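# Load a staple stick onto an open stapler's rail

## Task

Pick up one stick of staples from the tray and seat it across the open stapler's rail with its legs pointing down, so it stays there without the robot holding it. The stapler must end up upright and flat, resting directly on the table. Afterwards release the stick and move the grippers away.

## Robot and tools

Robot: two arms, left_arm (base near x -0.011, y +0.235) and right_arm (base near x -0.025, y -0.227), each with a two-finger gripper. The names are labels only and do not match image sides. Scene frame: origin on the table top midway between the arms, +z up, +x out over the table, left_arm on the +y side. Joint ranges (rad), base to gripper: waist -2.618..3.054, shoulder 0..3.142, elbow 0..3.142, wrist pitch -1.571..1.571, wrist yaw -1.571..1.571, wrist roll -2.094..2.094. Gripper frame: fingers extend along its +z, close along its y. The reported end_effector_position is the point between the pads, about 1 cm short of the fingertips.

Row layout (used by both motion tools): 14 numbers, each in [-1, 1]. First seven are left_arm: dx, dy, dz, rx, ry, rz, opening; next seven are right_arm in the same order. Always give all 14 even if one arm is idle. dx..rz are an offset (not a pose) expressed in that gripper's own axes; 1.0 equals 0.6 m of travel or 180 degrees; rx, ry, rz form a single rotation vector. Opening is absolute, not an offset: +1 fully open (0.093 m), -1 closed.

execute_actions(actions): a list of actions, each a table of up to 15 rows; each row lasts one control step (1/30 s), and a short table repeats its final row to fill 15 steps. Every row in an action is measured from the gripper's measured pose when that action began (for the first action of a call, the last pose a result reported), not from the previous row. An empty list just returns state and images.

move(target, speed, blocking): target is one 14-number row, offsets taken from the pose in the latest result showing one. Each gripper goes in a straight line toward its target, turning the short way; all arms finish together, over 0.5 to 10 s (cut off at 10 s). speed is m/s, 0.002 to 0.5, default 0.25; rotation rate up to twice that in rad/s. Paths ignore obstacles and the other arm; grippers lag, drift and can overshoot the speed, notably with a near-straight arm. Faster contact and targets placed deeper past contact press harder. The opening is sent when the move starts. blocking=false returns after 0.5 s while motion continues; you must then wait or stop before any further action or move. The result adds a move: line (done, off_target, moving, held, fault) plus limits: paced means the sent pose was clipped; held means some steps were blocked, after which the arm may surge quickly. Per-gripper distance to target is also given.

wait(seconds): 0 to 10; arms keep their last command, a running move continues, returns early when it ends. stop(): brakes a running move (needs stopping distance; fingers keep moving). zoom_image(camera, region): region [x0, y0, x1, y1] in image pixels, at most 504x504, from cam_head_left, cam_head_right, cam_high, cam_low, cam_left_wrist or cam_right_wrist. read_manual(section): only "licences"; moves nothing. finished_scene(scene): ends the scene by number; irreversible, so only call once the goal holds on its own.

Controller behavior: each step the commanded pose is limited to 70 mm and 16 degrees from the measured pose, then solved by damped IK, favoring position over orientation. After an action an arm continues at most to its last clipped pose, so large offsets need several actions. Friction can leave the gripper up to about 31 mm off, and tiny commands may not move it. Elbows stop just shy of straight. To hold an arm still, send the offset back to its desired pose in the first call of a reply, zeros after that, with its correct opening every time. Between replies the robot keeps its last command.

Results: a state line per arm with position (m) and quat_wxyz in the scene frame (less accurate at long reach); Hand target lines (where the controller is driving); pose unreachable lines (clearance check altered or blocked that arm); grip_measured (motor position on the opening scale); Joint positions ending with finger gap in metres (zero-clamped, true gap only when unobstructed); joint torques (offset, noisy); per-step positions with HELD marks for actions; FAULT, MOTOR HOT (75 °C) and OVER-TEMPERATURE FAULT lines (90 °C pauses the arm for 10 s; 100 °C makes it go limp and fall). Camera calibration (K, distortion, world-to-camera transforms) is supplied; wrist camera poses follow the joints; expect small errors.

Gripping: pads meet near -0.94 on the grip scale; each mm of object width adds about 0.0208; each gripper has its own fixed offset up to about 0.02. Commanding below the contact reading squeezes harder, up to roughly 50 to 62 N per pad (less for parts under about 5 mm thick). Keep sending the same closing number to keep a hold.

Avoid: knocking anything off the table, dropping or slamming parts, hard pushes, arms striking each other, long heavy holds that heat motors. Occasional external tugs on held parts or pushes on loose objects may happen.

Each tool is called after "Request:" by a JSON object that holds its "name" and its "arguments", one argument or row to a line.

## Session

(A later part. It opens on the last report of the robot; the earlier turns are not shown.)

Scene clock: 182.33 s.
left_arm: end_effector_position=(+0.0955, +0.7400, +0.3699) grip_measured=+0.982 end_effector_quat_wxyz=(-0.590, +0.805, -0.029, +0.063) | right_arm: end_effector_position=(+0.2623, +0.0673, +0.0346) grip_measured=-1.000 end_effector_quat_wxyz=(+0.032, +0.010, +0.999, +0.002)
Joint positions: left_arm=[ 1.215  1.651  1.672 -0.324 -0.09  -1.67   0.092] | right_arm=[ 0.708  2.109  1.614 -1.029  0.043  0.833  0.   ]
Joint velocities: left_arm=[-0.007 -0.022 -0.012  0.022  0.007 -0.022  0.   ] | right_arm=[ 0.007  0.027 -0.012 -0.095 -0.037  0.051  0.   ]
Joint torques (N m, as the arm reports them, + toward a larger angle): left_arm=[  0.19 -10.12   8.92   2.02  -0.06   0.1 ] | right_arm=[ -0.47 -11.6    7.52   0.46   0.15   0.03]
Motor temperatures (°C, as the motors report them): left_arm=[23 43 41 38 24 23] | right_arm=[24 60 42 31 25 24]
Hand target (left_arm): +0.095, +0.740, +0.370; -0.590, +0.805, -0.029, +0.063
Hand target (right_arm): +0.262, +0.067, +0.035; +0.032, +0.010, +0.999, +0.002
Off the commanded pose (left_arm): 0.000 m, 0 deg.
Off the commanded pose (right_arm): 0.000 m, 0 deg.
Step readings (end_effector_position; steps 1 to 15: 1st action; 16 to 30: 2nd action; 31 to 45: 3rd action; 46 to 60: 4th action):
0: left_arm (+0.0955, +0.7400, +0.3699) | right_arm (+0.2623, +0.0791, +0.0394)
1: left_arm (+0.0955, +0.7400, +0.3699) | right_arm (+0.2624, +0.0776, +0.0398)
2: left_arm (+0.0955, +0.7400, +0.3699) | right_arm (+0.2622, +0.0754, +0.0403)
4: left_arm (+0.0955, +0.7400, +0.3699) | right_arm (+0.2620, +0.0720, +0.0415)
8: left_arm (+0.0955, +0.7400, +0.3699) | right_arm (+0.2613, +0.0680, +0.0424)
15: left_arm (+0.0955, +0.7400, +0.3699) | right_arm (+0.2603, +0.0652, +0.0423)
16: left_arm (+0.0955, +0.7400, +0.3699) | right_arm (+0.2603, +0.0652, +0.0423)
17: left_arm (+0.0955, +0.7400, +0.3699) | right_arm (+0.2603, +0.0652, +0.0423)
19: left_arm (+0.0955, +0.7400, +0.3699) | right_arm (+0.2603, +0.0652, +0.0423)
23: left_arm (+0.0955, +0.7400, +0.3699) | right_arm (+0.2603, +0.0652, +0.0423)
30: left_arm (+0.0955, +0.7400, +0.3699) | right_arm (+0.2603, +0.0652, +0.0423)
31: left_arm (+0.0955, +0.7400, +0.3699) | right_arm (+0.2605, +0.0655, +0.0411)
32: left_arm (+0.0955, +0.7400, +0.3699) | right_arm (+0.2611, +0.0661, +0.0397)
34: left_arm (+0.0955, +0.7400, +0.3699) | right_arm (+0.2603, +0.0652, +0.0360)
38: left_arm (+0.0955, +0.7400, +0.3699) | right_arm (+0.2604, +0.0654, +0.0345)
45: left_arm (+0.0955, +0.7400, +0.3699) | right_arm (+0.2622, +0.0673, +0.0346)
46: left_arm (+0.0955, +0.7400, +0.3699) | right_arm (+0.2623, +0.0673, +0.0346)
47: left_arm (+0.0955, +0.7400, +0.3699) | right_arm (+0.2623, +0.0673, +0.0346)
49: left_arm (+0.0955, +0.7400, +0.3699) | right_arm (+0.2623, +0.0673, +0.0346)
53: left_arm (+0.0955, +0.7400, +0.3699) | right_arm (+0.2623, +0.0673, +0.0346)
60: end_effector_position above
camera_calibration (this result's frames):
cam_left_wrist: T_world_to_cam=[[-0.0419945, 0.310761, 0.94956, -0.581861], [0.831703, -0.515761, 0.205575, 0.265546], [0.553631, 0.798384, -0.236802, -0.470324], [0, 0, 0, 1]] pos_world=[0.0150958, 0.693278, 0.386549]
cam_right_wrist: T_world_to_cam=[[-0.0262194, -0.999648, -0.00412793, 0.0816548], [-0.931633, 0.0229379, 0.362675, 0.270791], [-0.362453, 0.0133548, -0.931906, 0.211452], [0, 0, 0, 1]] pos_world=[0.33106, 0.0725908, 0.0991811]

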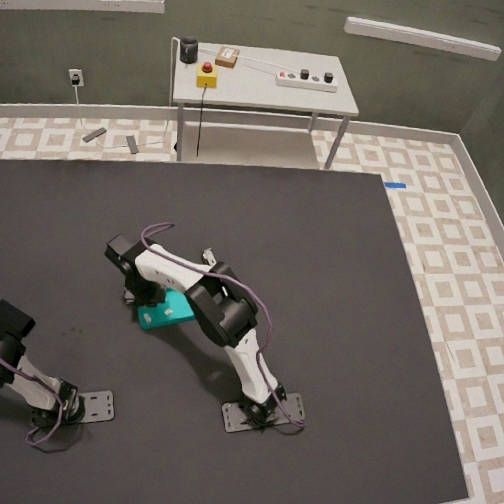

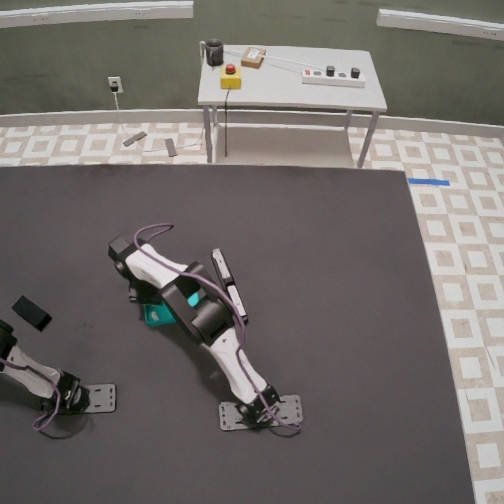

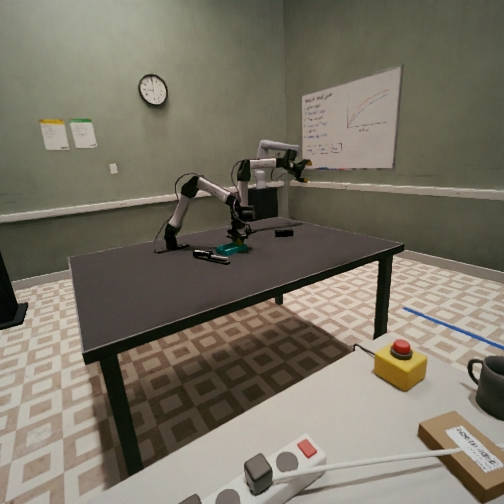

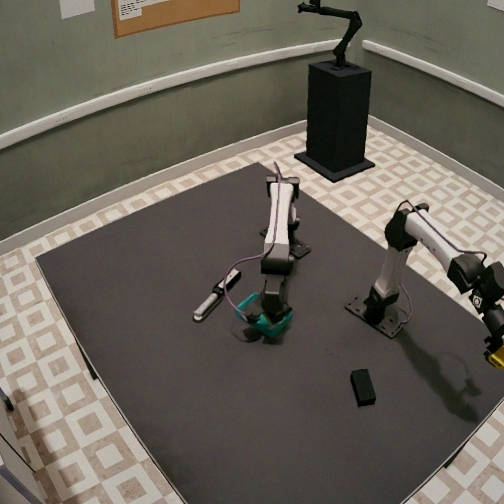

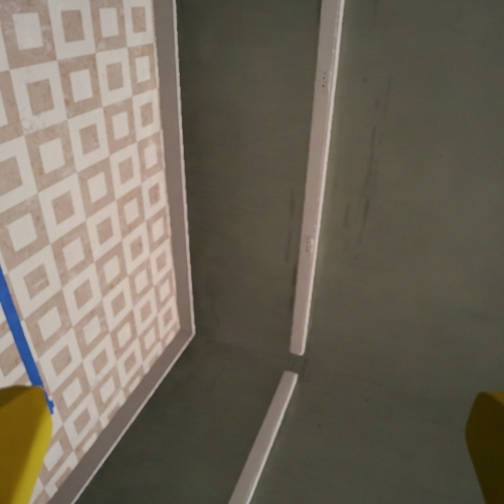

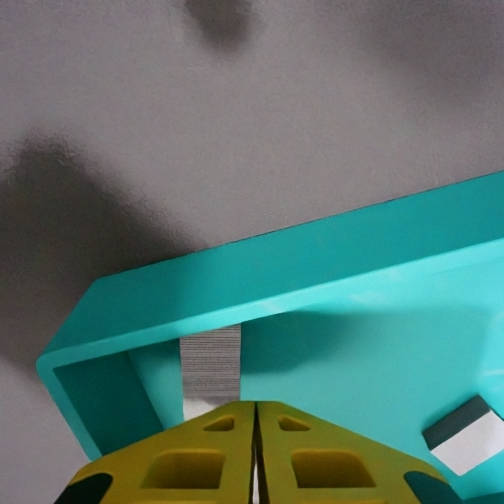

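Request:
{"name": "execute_actions", "arguments": {
  "actions": [
    [[0,0,0,0,0,0,0.98,0.004,0.006,0.03,0,0,0,-1]],
    [[0,0,0,0,0,0,0.98,0,0,0,0,0,0,-1]]
  ]
}}

Scene clock: 195.57 s.
left_arm: end_effector_position=(+0.0955, +0.7400, +0.3699) grip_measured=+0.982 end_effector_quat_wxyz=(-0.590, +0.805, -0.029, +0.063) | right_arm: end_effector_position=(+0.2662, +0.0715, +0.0301) grip_measured=-1.000 end_effector_quat_wxyz=(+0.039, +0.010, +0.999, +0.010)
Joint positions: left_arm=[ 1.215  1.651  1.672 -0.324 -0.09  -1.67   0.092] | right_arm=[ 0.708  2.115  1.603 -0.991  0.043  0.833  0.   ]
Joint velocities: left_arm=[ 0.002 -0.022 -0.007  0.007  0.037  0.007  0.001] | right_arm=[ 0.012 -0.002  0.002 -0.022  0.037  0.007  0.   ]
Joint torques (N m, as the arm reports them, + toward a larger angle): left_arm=[  0.06 -10.17   9.01   2.    -0.03   0.08] | right_arm=[ -0.25 -11.81   7.43   0.51   0.19   0.05]
Motor temperatures (°C, as the motors report them): left_arm=[23 43 41 39 24 23] | right_arm=[24 61 42 31 25 24]
Hand target (left_arm): +0.095, +0.740, +0.370; -0.590, +0.805, -0.029, +0.063
Hand target (right_arm): +0.266, +0.071, +0.030; +0.039, +0.010, +0.999, +0.010
Off the commanded pose (left_arm): 0.000 m, 0 deg.
Off the commanded pose (right_arm): 0.000 m, 0 deg.
Step readings (end_effector_position; steps 1 to 15: 1st action; 16 to 30: 2nd action):
0: left_arm (+0.0955, +0.7400, +0.3699) | right_arm (+0.2623, +0.0673, +0.0346)
1: left_arm (+0.0955, +0.7400, +0.3699) | right_arm (+0.2626, +0.0677, +0.0340)
2: left_arm (+0.0955, +0.7400, +0.3699) | right_arm (+0.2635, +0.0687, +0.0336)
4: left_arm (+0.0955, +0.7400, +0.3699) | right_arm (+0.2646, +0.0698, +0.0319)
8: left_arm (+0.0955, +0.7400, +0.3699) | right_arm (+0.2655, +0.0708, +0.0300)
15: left_arm (+0.0955, +0.7400, +0.3699) | right_arm (+0.2662, +0.0715, +0.0301)
16: left_arm (+0.0955, +0.7400, +0.3699) | right_arm (+0.2662, +0.0715, +0.0301)
17: left_arm (+0.0955, +0.7400, +0.3699) | right_arm (+0.2662, +0.0715, +0.0301)
19: left_arm (+0.0955, +0.7400, +0.3699) | right_arm (+0.2662, +0.0715, +0.0301)
23: left_arm (+0.0955, +0.7400, +0.3699) | right_arm (+0.2662, +0.0715, +0.0301)
30: end_effector_position above
camera_calibration (this result's frames):
cam_left_wrist: T_world_to_cam=[[-0.0419945, 0.310761, 0.94956, -0.581861], [0.831703, -0.515761, 0.205575, 0.265546], [0.553631, 0.798384, -0.236802, -0.470324], [0, 0, 0, 1]] pos_world=[0.0150958, 0.693278, 0.386549]
cam_right_wrist: T_world_to_cam=[[-0.0260317, -0.999448, -0.0206238, 0.0862848], [-0.93703, 0.0172078, 0.348824, 0.278209], [-0.348277, 0.0284056, -0.936961, 0.203896], [0, 0, 0, 1]] pos_world=[0.333949, 0.075658, 0.0957764]

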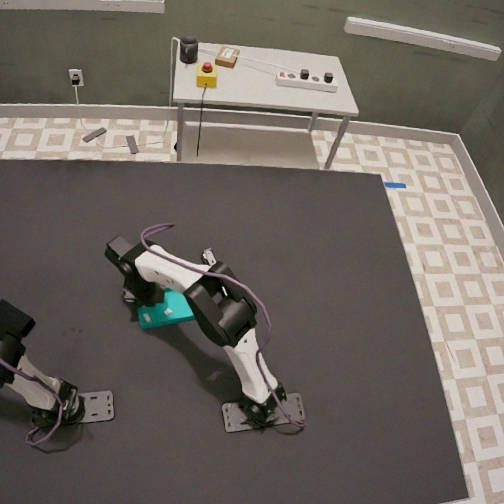

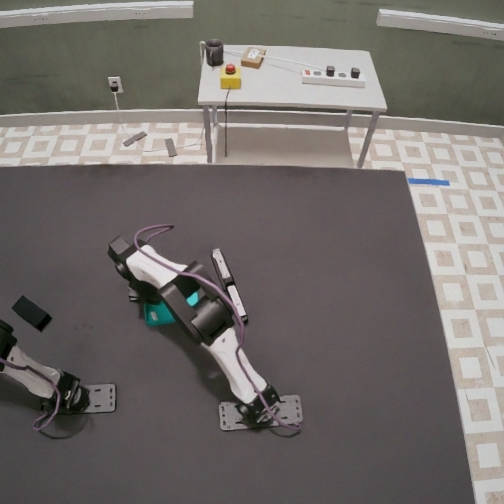

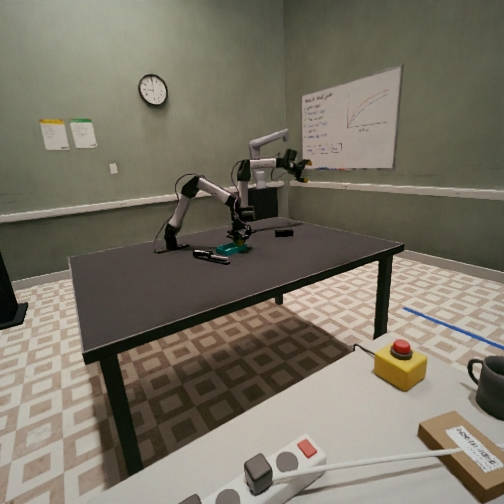

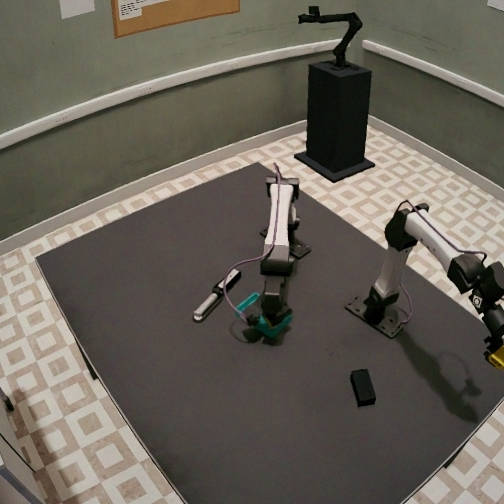

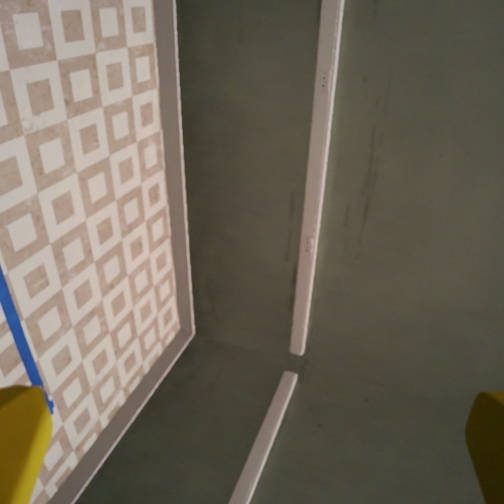

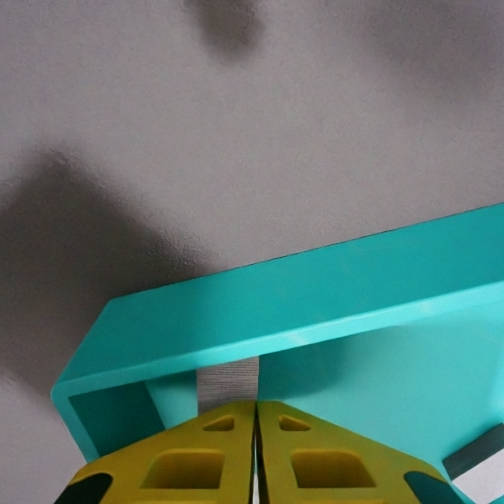

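Request:
{"name": "execute_actions", "arguments": {
  "actions": [
    [[0,0,0,0,0,0,0.98,0.012,0,0.028,0,0.01,0,-1]],
    [[0,0,0,0,0,0,0.98,0,0,0,0,0,0,-1]]
  ]
}}

Scene clock: 201.87 s.
left_arm: end_effector_position=(+0.0955, +0.7400, +0.3699) grip_measured=+0.982 end_effector_quat_wxyz=(-0.590, +0.805, -0.029, +0.063) | right_arm: end_effector_position=(+0.2679, +0.0757, +0.0303) grip_measured=-1.000 end_effector_quat_wxyz=(+0.041, +0.010, +0.999, +0.020)
Joint positions: left_arm=[ 1.215  1.651  1.672 -0.324 -0.09  -1.67   0.092] | right_arm=[ 0.708  2.115  1.603 -0.973  0.033  0.833  0.   ]
Joint velocities: left_arm=[ 0.002 -0.022 -0.002 -0.022 -0.022  0.066  0.   ] | right_arm=[ 0.002 -0.007 -0.007 -0.037 -0.022 -0.051  0.   ]
Joint torques (N m, as the arm reports them, + toward a larger angle): left_arm=[  0.17 -10.13   9.     2.02  -0.05   0.11] | right_arm=[ -0.27 -11.82   7.35   0.52   0.17   0.04]
Motor temperatures (°C, as the motors report them): left_arm=[23 43 41 39 24 23] | right_arm=[24 61 42 31 25 24]
Hand target (left_arm): +0.095, +0.740, +0.370; -0.590, +0.805, -0.029, +0.063
Hand target (right_arm): +0.268, +0.076, +0.030; +0.041, +0.010, +0.999, +0.020
Off the commanded pose (left_arm): 0.000 m, 0 deg.
Off the commanded pose (right_arm): 0.000 m, 0 deg.
Step readings (end_effector_position; steps 1 to 15: 1st action; 16 to 30: 2nd action):
0: left_arm (+0.0955, +0.7400, +0.3699) | right_arm (+0.2662, +0.0715, +0.0301)
1: left_arm (+0.0955, +0.7400, +0.3699) | right_arm (+0.2662, +0.0718, +0.0301)
2: left_arm (+0.0955, +0.7400, +0.3699) | right_arm (+0.2664, +0.0724, +0.0301)
4: left_arm (+0.0955, +0.7400, +0.3699) | right_arm (+0.2670, +0.0736, +0.0302)
8: left_arm (+0.0955, +0.7400, +0.3699) | right_arm (+0.2675, +0.0750, +0.0303)
15: left_arm (+0.0955, +0.7400, +0.3699) | right_arm (+0.2679, +0.0757, +0.0303)
16: left_arm (+0.0955, +0.7400, +0.3699) | right_arm (+0.2679, +0.0757, +0.0303)
17: left_arm (+0.0955, +0.7400, +0.3699) | right_arm (+0.2679, +0.0757, +0.0303)
19: left_arm (+0.0955, +0.7400, +0.3699) | right_arm (+0.2679, +0.0757, +0.0303)
23: left_arm (+0.0955, +0.7400, +0.3699) | right_arm (+0.2679, +0.0757, +0.0303)
30: end_effector_position above
camera_calibration (this result's frames):
cam_left_wrist: T_world_to_cam=[[-0.0419945, 0.310761, 0.94956, -0.581861], [0.831703, -0.515761, 0.205575, 0.265546], [0.553631, 0.798384, -0.236802, -0.470324], [0, 0, 0, 1]] pos_world=[0.0150958, 0.693278, 0.386549]
cam_right_wrist: T_world_to_cam=[[-0.0251182, -0.998872, -0.0402856, 0.0908735], [-0.938716, 0.00970923, 0.344554, 0.28078], [-0.343775, 0.0464713, -0.937902, 0.20207], [0, 0, 0, 1]] pos_world=[0.335322, 0.0786545, 0.0964381]

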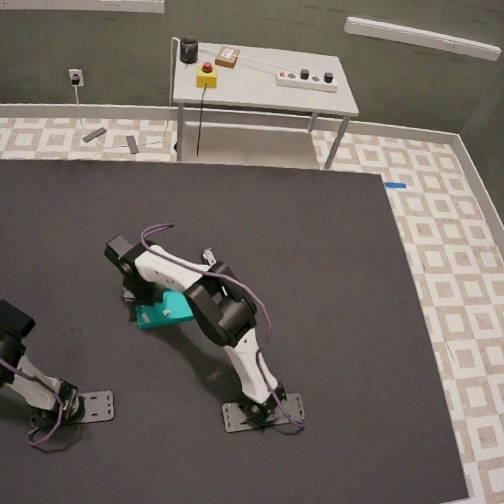

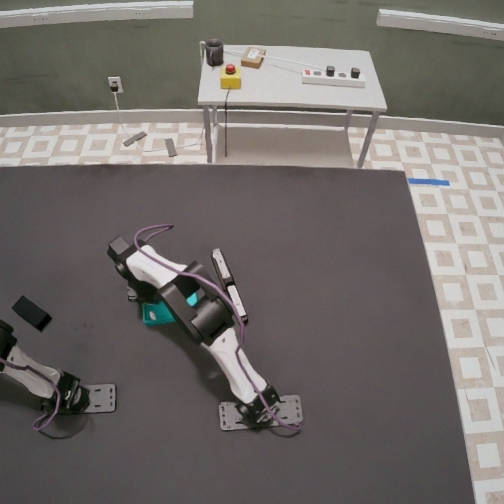

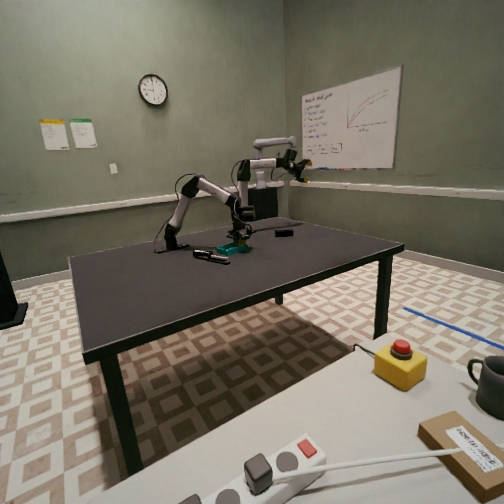

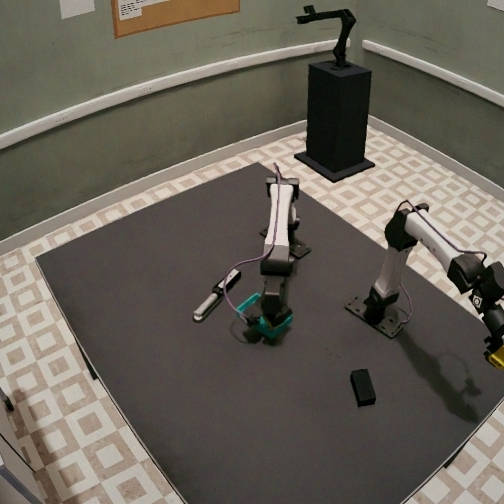

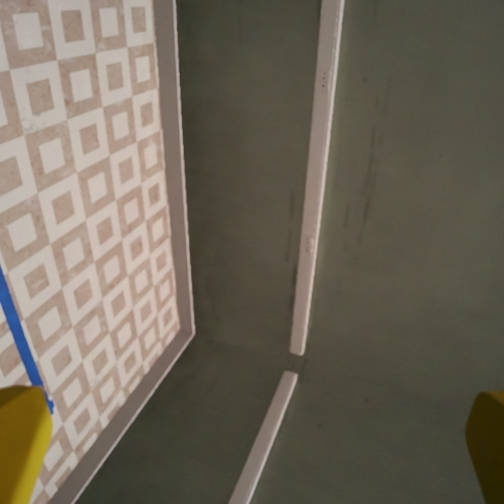

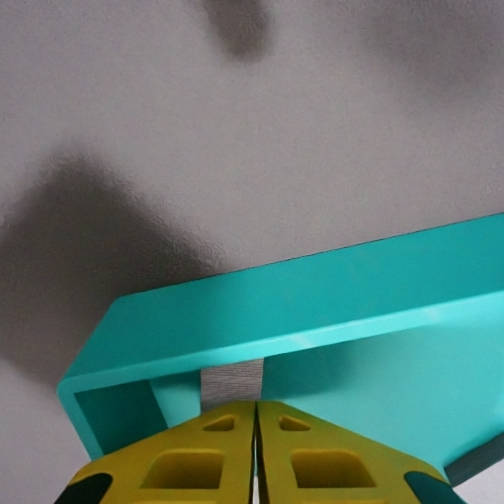

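Request:
{"name": "move", "arguments": {
  "target": [0,0,0,0,0,0,0.98,0,0,-0.2,0,0,0,-1]
}}

Request:
{"name": "move", "arguments": {
  "target": [0,0,0,0,0,0,-1,0.12,-0.7,-0.1,0,0,0.2,-0.5]
}}

Scene clock: 214.27 s.
left_arm: end_effector_position=(+0.0955, +0.7400, +0.3699) grip_measured=+0.982 end_effector_quat_wxyz=(-0.590, +0.805, -0.029, +0.063) | right_arm: end_effector_position=(+0.2604, +0.0678, +0.1514) grip_measured=-1.000 end_effector_quat_wxyz=(+0.046, +0.010, +0.999, +0.025)
Joint positions: left_arm=[ 1.215  1.651  1.672 -0.324 -0.09  -1.67   0.092] | right_arm=[ 0.708  2.03   1.959 -1.4    0.033  0.833  0.   ]
Joint velocities: left_arm=[-0.002  0.002 -0.012  0.007  0.022  0.066 -0.001] | right_arm=[-0.007 -0.002  0.012 -0.022 -0.007  0.022  0.   ]
Joint torques (N m, as the arm reports them, + toward a larger angle): left_arm=[  0.16 -10.14   8.97   2.04  -0.02   0.11] | right_arm=[  0.3  -10.19   8.73   0.44   0.17   0.14]
Motor temperatures (°C, as the motors report them): left_arm=[23 43 41 39 24 23] | right_arm=[24 62 43 30 25 24]
Hand target (left_arm): +0.095, +0.740, +0.370; -0.590, +0.805, -0.029, +0.063
Hand target (right_arm): +0.258, +0.070, +0.150; +0.042, +0.010, +0.999, +0.021
Off the commanded pose (left_arm): 0.000 m, 0 deg.
Off the commanded pose (right_arm): 0.004 m, 1 deg.
move: done
camera_calibration (this result's frames):
cam_left_wrist: T_world_to_cam=[[-0.0419945, 0.310761, 0.94956, -0.581861], [0.831703, -0.515761, 0.205575, 0.265546], [0.553631, 0.798384, -0.236802, -0.470324], [0, 0, 0, 1]] pos_world=[0.0150958, 0.693278, 0.386549]
cam_right_wrist: T_world_to_cam=[[-0.024717, -0.998447, -0.0499362, 0.0890286], [-0.941743, 0.00649517, 0.336269, 0.234452], [-0.335423, 0.0553387, -0.940441, 0.311021], [0, 0, 0, 1]] pos_world=[0.327317, 0.0701559, 0.218104]

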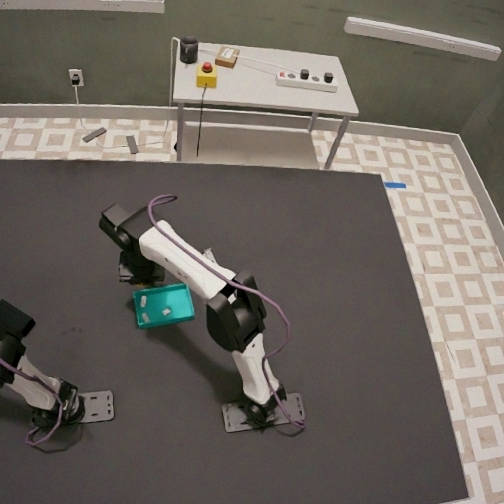

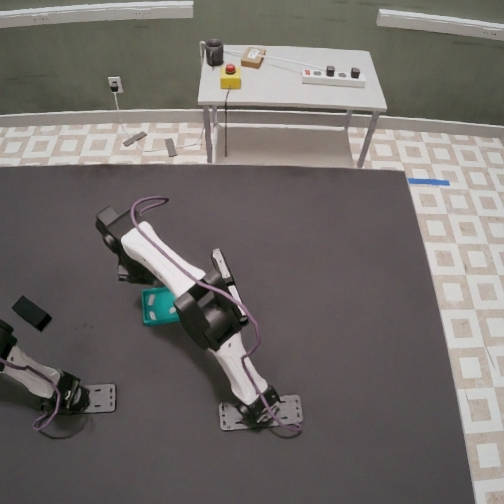

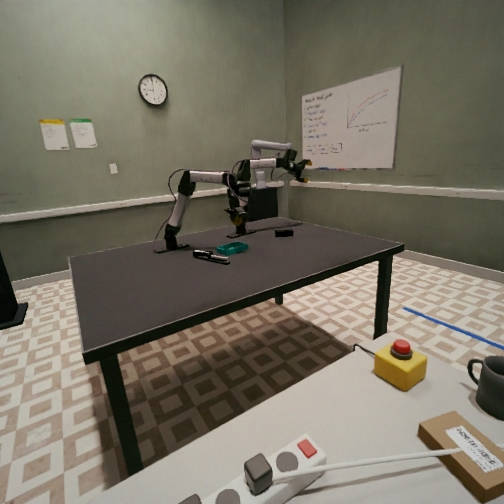

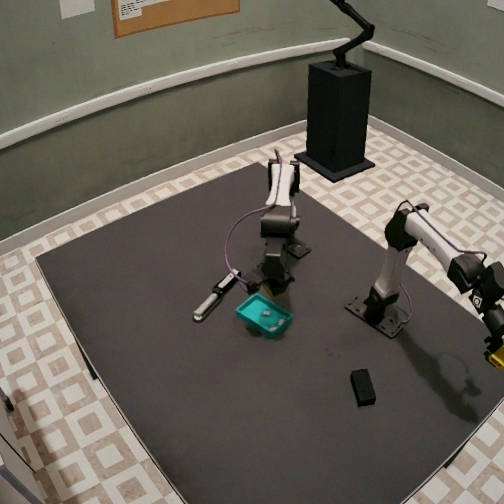

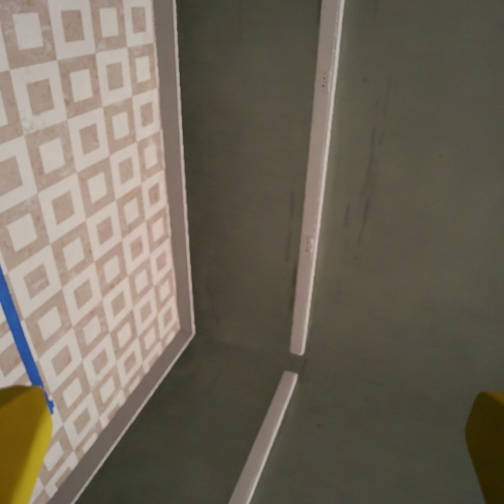

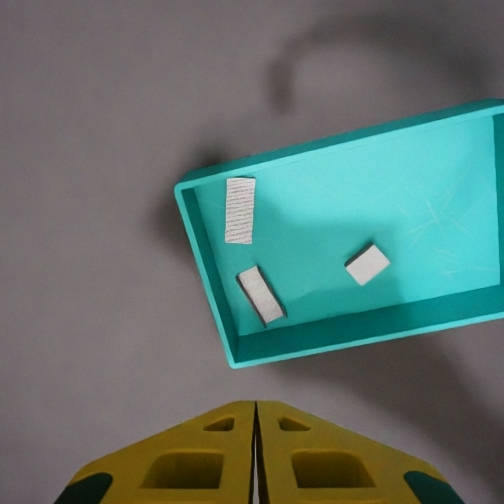

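Scene clock: 216.63 s.
left_arm: end_effector_position=(+0.0955, +0.7400, +0.3699) grip_measured=-1.000 end_effector_quat_wxyz=(-0.590, +0.805, -0.029, +0.063) | right_arm: end_effector_position=(+0.1689, -0.3513, +0.1831) grip_measured=-0.502 end_effector_quat_wxyz=(+0.039, +0.321, +0.946, +0.020)
Joint positions: left_arm=[ 1.215  1.651  1.672 -0.324 -0.09  -1.67   0.   ] | right_arm=[-0.725  1.372  1.341 -1.476 -0.061  0.038  0.021]
Joint velocities: left_arm=[ 0.002 -0.012 -0.007 -0.051  0.007  0.051  0.   ] | right_arm=[ 0.002 -0.002  0.002 -0.022 -0.051 -0.007  0.001]
Joint torques (N m, as the arm reports them, + toward a larger angle): left_arm=[  0.06 -10.13   8.97   2.01  -0.04   0.09] | right_arm=[-0.66 -2.99  9.28  0.47 -0.05 -0.05]
Motor temperatures (°C, as the motors report them): left_arm=[23 43 41 39 24 23] | right_arm=[24 61 43 30 25 24]
Hand target (left_arm): +0.095, +0.740, +0.370; -0.590, +0.805, -0.029, +0.063
Hand target (right_arm): +0.171, -0.352, +0.184; +0.036, +0.318, +0.947, +0.027
Off the commanded pose (left_arm): 0.000 m, 0 deg.
Off the commanded pose (right_arm): 0.007 m, 2 deg.
move: done
camera_calibration (this result's frames):
cam_left_wrist: T_world_to_cam=[[-0.0419945, 0.310761, 0.94956, -0.581861], [0.831703, -0.515761, 0.205575, 0.265546], [0.553631, 0.798384, -0.236802, -0.470324], [0, 0, 0, 1]] pos_world=[0.0150958, 0.693278, 0.386549]
cam_right_wrist: T_world_to_cam=[[-0.611127, -0.789113, -0.0618483, -0.155362], [-0.749937, 0.552246, 0.364168, 0.29452], [-0.253214, 0.268935, -0.929277, 0.392437], [0, 0, 0, 1]] pos_world=[0.225296, -0.390786, 0.247819]

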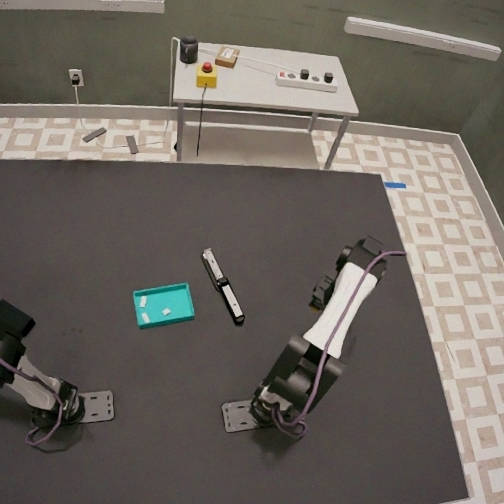

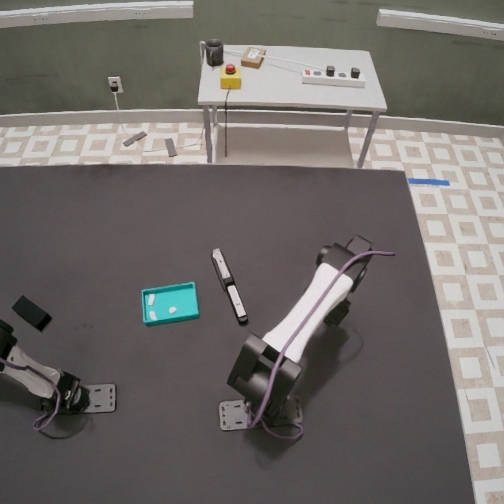

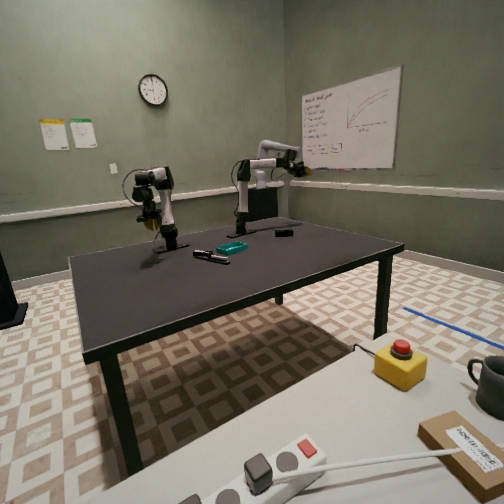

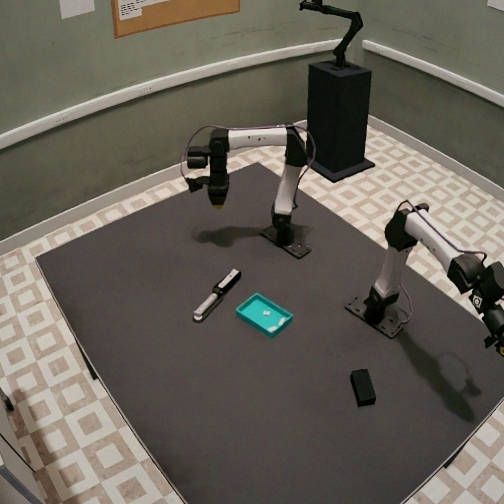

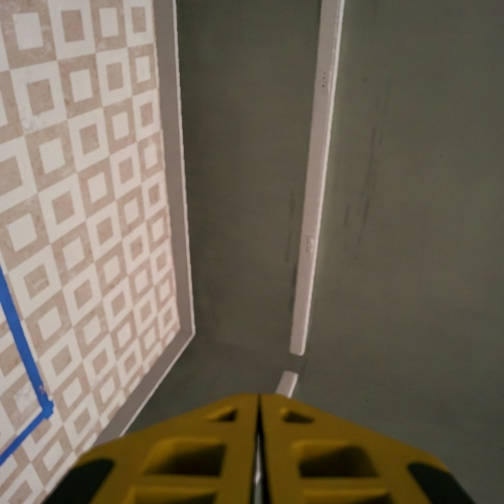

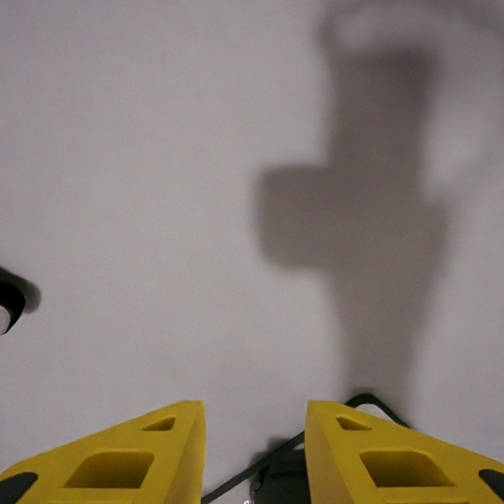

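Request:
{"name": "move", "arguments": {
  "target": [0.212,0.422,-0.349,-0.251,0.416,0.587,-1,0,0,0,0,0,0,-0.5],
  "speed": 0.3
}}

Scene clock: 239.57 s.
left_arm: end_effector_position=(+0.2022, +0.4531, +0.2046) grip_measured=-1.000 end_effector_quat_wxyz=(+0.030, -0.435, +0.900, +0.000) | right_arm: end_effector_position=(+0.1687, -0.3510, +0.1831) grip_measured=-0.502 end_effector_quat_wxyz=(+0.039, +0.319, +0.947, +0.021)
Joint positions: left_arm=[ 0.688  1.68   1.724 -1.559  0.02  -0.094  0.   ] | right_arm=[-0.725  1.372  1.341 -1.477 -0.062  0.036  0.021]
Joint velocities: left_arm=[ 0.002 -0.007 -0.017  0.022 -0.022 -0.022  0.   ] | right_arm=[-0.002  0.002 -0.012  0.022  0.007  0.007 -0.   ]
Joint torques (N m, as the arm reports them, + toward a larger angle): left_arm=[-0.61 -7.88  5.83  0.36 -0.05  0.16] | right_arm=[-0.33 -4.3   7.43  0.53  0.07  0.04]
Motor temperatures (°C, as the motors report them): left_arm=[23 43 41 39 24 23] | right_arm=[24 52 44 30 25 24]
Hand target (left_arm): +0.200, +0.449, +0.199; +0.014, -0.426, +0.904, -0.000
Hand target (right_arm): +0.169, -0.351, +0.183; +0.039, +0.321, +0.946, +0.020
Off the commanded pose (left_arm): 0.006 m, 4 deg.
Off the commanded pose (right_arm): 0.000 m, 0 deg.
joint sent to its limit (left arm) — the command would take joint 4 (wrist pitch) past its lower limit, so that joint was sent only as far as its limit.
move: off_target (left_arm)
camera_calibration (this result's frames):
cam_left_wrist: T_world_to_cam=[[0.792124, -0.610049, 0.0195125, 0.107552], [-0.568573, -0.725889, 0.387053, 0.404043], [-0.221958, -0.317689, -0.921851, 0.463121], [0, 0, 0, 1]] pos_world=[0.247327, 0.50603, 0.268443]
cam_right_wrist: T_world_to_cam=[[-0.609016, -0.790699, -0.0624003, -0.156059], [-0.751263, 0.549829, 0.365091, 0.293471], [-0.254368, 0.269225, -0.928878, 0.392541], [0, 0, 0, 1]] pos_world=[0.225281, -0.390436, 0.247742]

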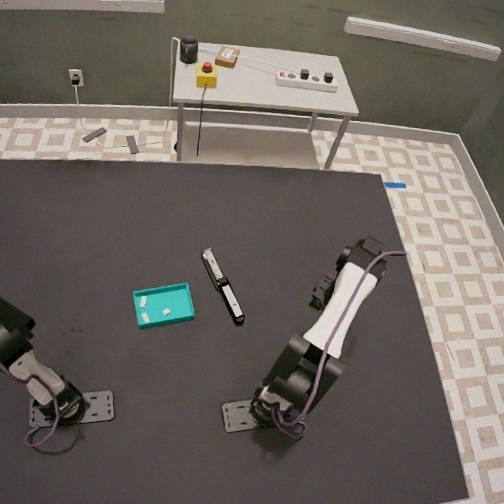

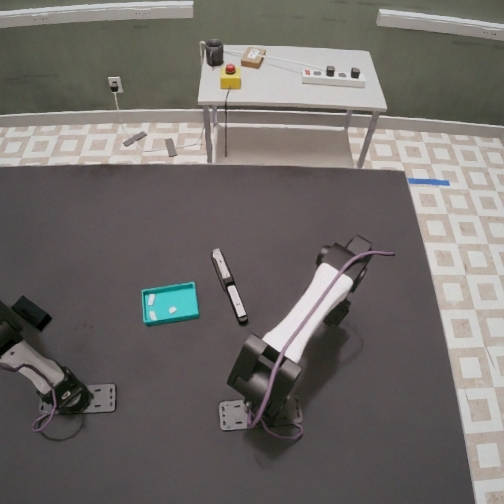

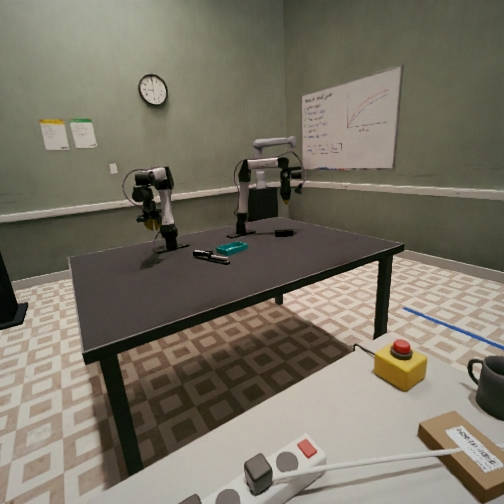

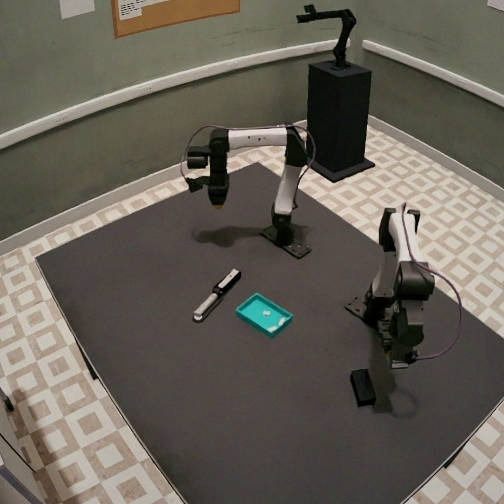

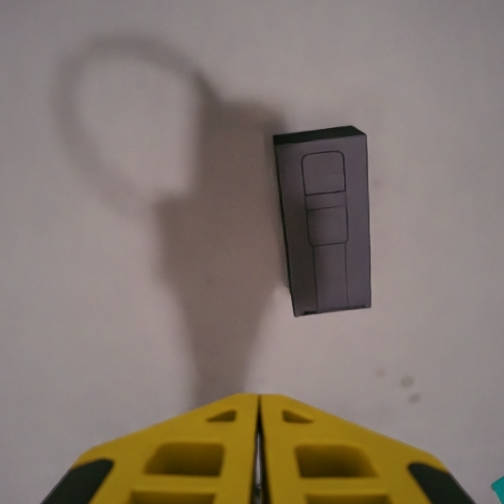

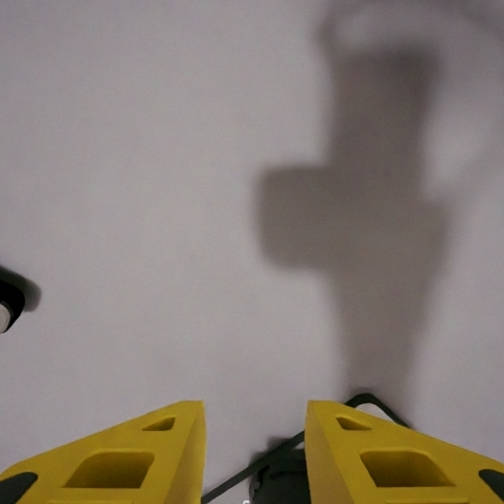

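Request:
{"name": "move", "arguments": {
  "target": [0.425,-0.463,0.225,0,0.017,0.287,-1,0,0,0,0,0,0,-0.5],
  "speed": 0.2
}}

Scene clock: 249.10 s.
left_arm: end_effector_position=(+0.2598, +0.0843, +0.0647) grip_measured=-1.000 end_effector_quat_wxyz=(-0.006, +0.003, +1.000, -0.006) | right_arm: end_effector_position=(+0.1687, -0.3510, +0.1831) grip_measured=-0.502 end_effector_quat_wxyz=(+0.039, +0.319, +0.947, +0.021)
Joint positions: left_arm=[-0.62   1.751  1.246 -1.07   0.016 -0.495  0.   ] | right_arm=[-0.725  1.372  1.341 -1.477 -0.062  0.036  0.021]
Joint velocities: left_arm=[ 0.002  0.002 -0.012  0.095 -0.066  0.095  0.   ] | right_arm=[-0.002  0.002  0.002  0.095 -0.007  0.022  0.001]
Joint torques (N m, as the arm reports them, + toward a larger angle): left_arm=[-0.37 -8.46  8.7   0.38  0.01 -0.02] | right_arm=[-0.33 -4.29  7.45  0.49  0.1   0.  ]
Motor temperatures (°C, as the motors report them): left_arm=[23 42 40 37 24 23] | right_arm=[24 50 44 30 25 24]
Hand target (left_arm): +0.265, +0.079, +0.067; +0.003, +0.001, +1.000, -0.012
Hand target (right_arm): +0.169, -0.351, +0.183; +0.039, +0.319, +0.947, +0.021
Off the commanded pose (left_arm): 0.009 m, 1 deg.
Off the commanded pose (right_arm): 0.000 m, 0 deg.
move: done
camera_calibration (this result's frames):
cam_left_wrist: T_world_to_cam=[[0.0086972, -0.999947, 0.00549018, 0.0769907], [-0.895105, -0.00533754, 0.445823, 0.243481], [-0.44577, -0.0087917, -0.895104, 0.260216], [0, 0, 0, 1]] pos_world=[0.333268, 0.080574, 0.123948]
cam_right_wrist: T_world_to_cam=[[-0.609016, -0.790699, -0.0624003, -0.156059], [-0.751263, 0.549829, 0.365091, 0.293471], [-0.254368, 0.269225, -0.928878, 0.392541], [0, 0, 0, 1]] pos_world=[0.225281, -0.390436, 0.247742]

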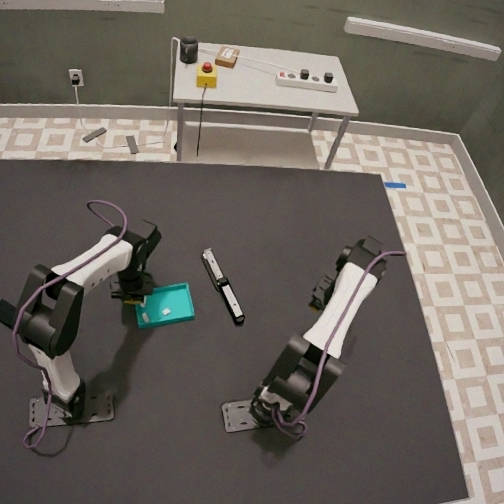

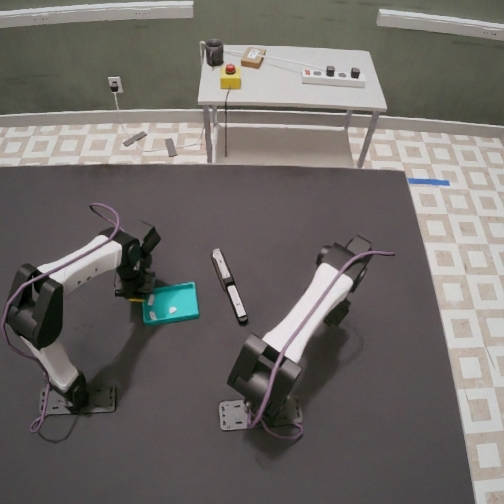

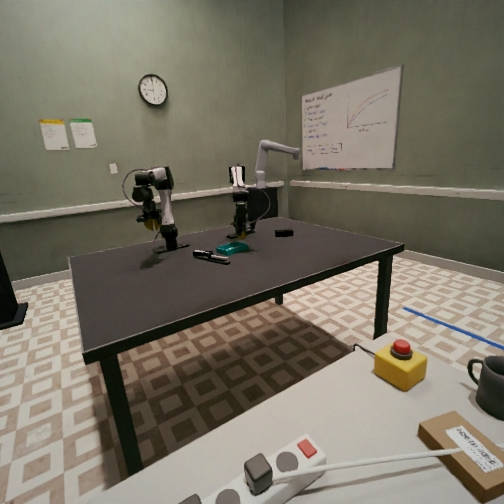

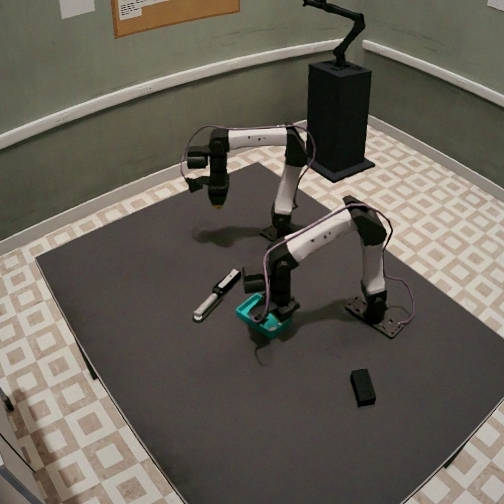

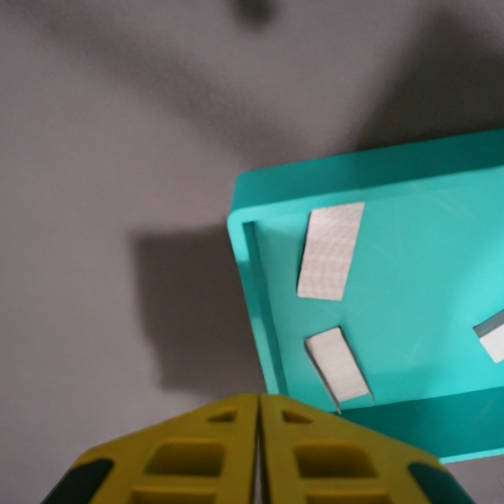

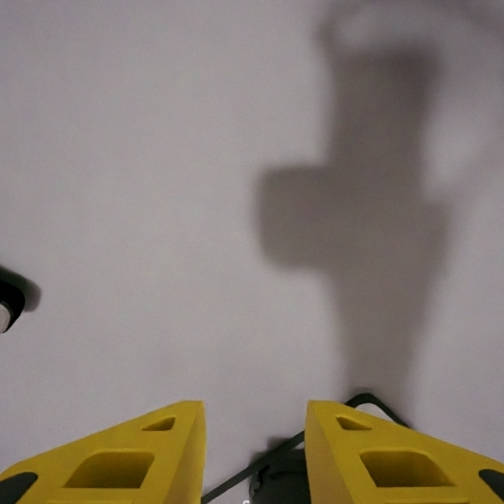

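Request:
{"name": "move", "arguments": {
  "target": [-0.015,-0.048,0.045,0,0,0,-1,0,0,0,0,0,0,-0.5],
  "speed": 0.05
}}

Scene clock: 256.10 s.
left_arm: end_effector_position=(+0.2610, +0.0638, +0.0349) grip_measured=-1.000 end_effector_quat_wxyz=(-0.017, +0.003, +1.000, +0.001) | right_arm: end_effector_position=(+0.1687, -0.3510, +0.1831) grip_measured=-0.502 end_effector_quat_wxyz=(+0.039, +0.319, +0.947, +0.021)
Joint positions: left_arm=[-0.674  1.851  1.246 -0.996  0.016 -0.549  0.   ] | right_arm=[-0.725  1.372  1.341 -1.477 -0.062  0.036  0.021]
Joint velocities: left_arm=[-0.012  0.012 -0.002 -0.037 -0.037 -0.081  0.   ] | right_arm=[-0.017 -0.012  0.002  0.037  0.007 -0.037 -0.   ]
Joint torques (N m, as the arm reports them, + toward a larger angle): left_arm=[-0.68 -9.21  9.02  0.34  0.01 -0.03] | right_arm=[-0.25 -4.37  7.45  0.54  0.04  0.05]
Motor temperatures (°C, as the motors report them): left_arm=[23 42 40 35 24 23] | right_arm=[24 48 44 30 25 24]
Hand target (left_arm): +0.268, +0.055, +0.038; -0.006, +0.003, +1.000, -0.007
Hand target (right_arm): +0.169, -0.351, +0.183; +0.039, +0.319, +0.947, +0.021
Off the commanded pose (left_arm): 0.012 m, 2 deg.
Off the commanded pose (right_arm): 0.000 m, 0 deg.
move: off_target (left_arm)
camera_calibration (this result's frames):
cam_left_wrist: T_world_to_cam=[[0.00826375, -0.999924, -0.00917884, 0.0572874], [-0.884621, -0.01159, 0.466167, 0.254709], [-0.466237, 0.00426751, -0.884649, 0.237966], [0, 0, 0, 1]] pos_world=[0.335797, 0.0592196, 0.0923057]
cam_right_wrist: T_world_to_cam=[[-0.609016, -0.790699, -0.0624003, -0.156059], [-0.751263, 0.549829, 0.365091, 0.293471], [-0.254368, 0.269225, -0.928878, 0.392541], [0, 0, 0, 1]] pos_world=[0.225281, -0.390436, 0.247742]

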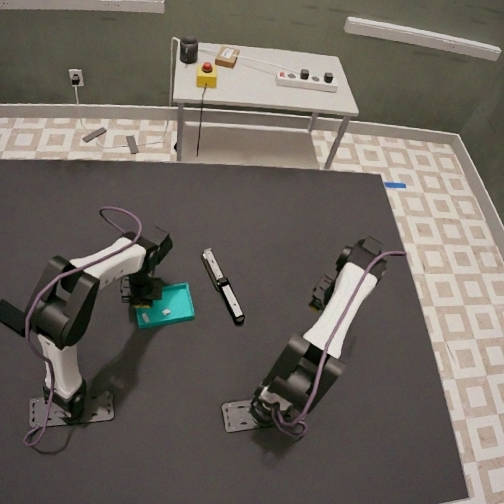

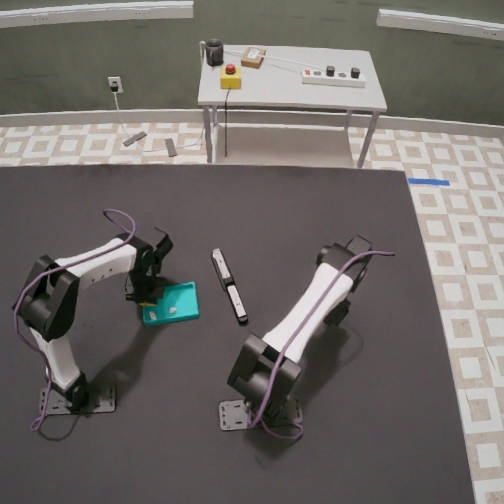

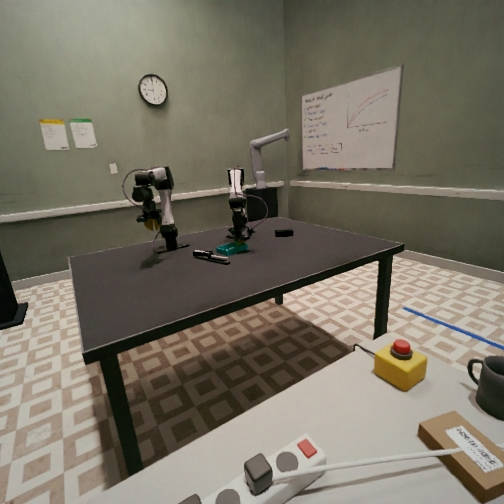

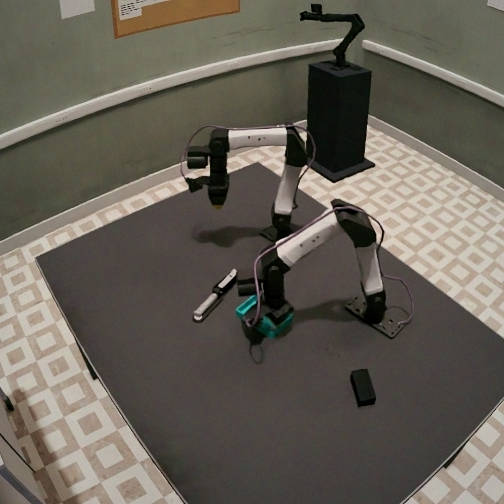

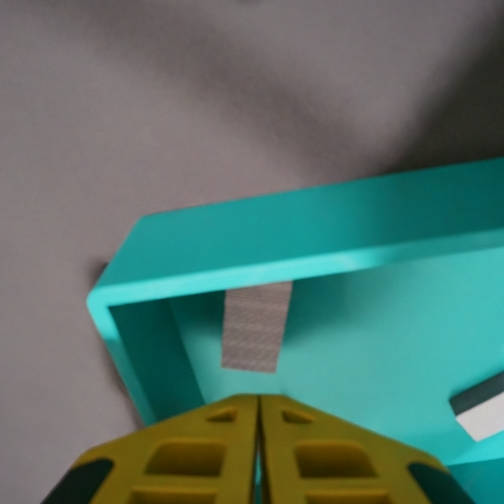

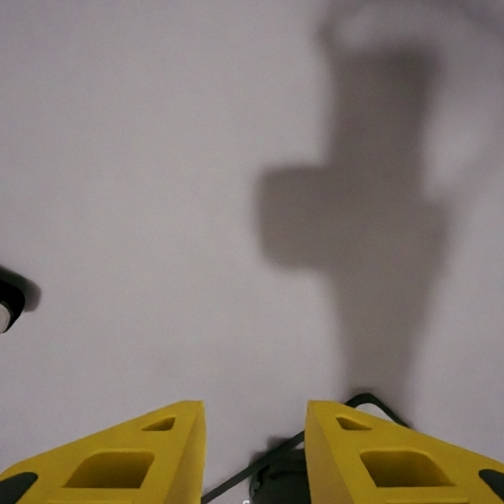

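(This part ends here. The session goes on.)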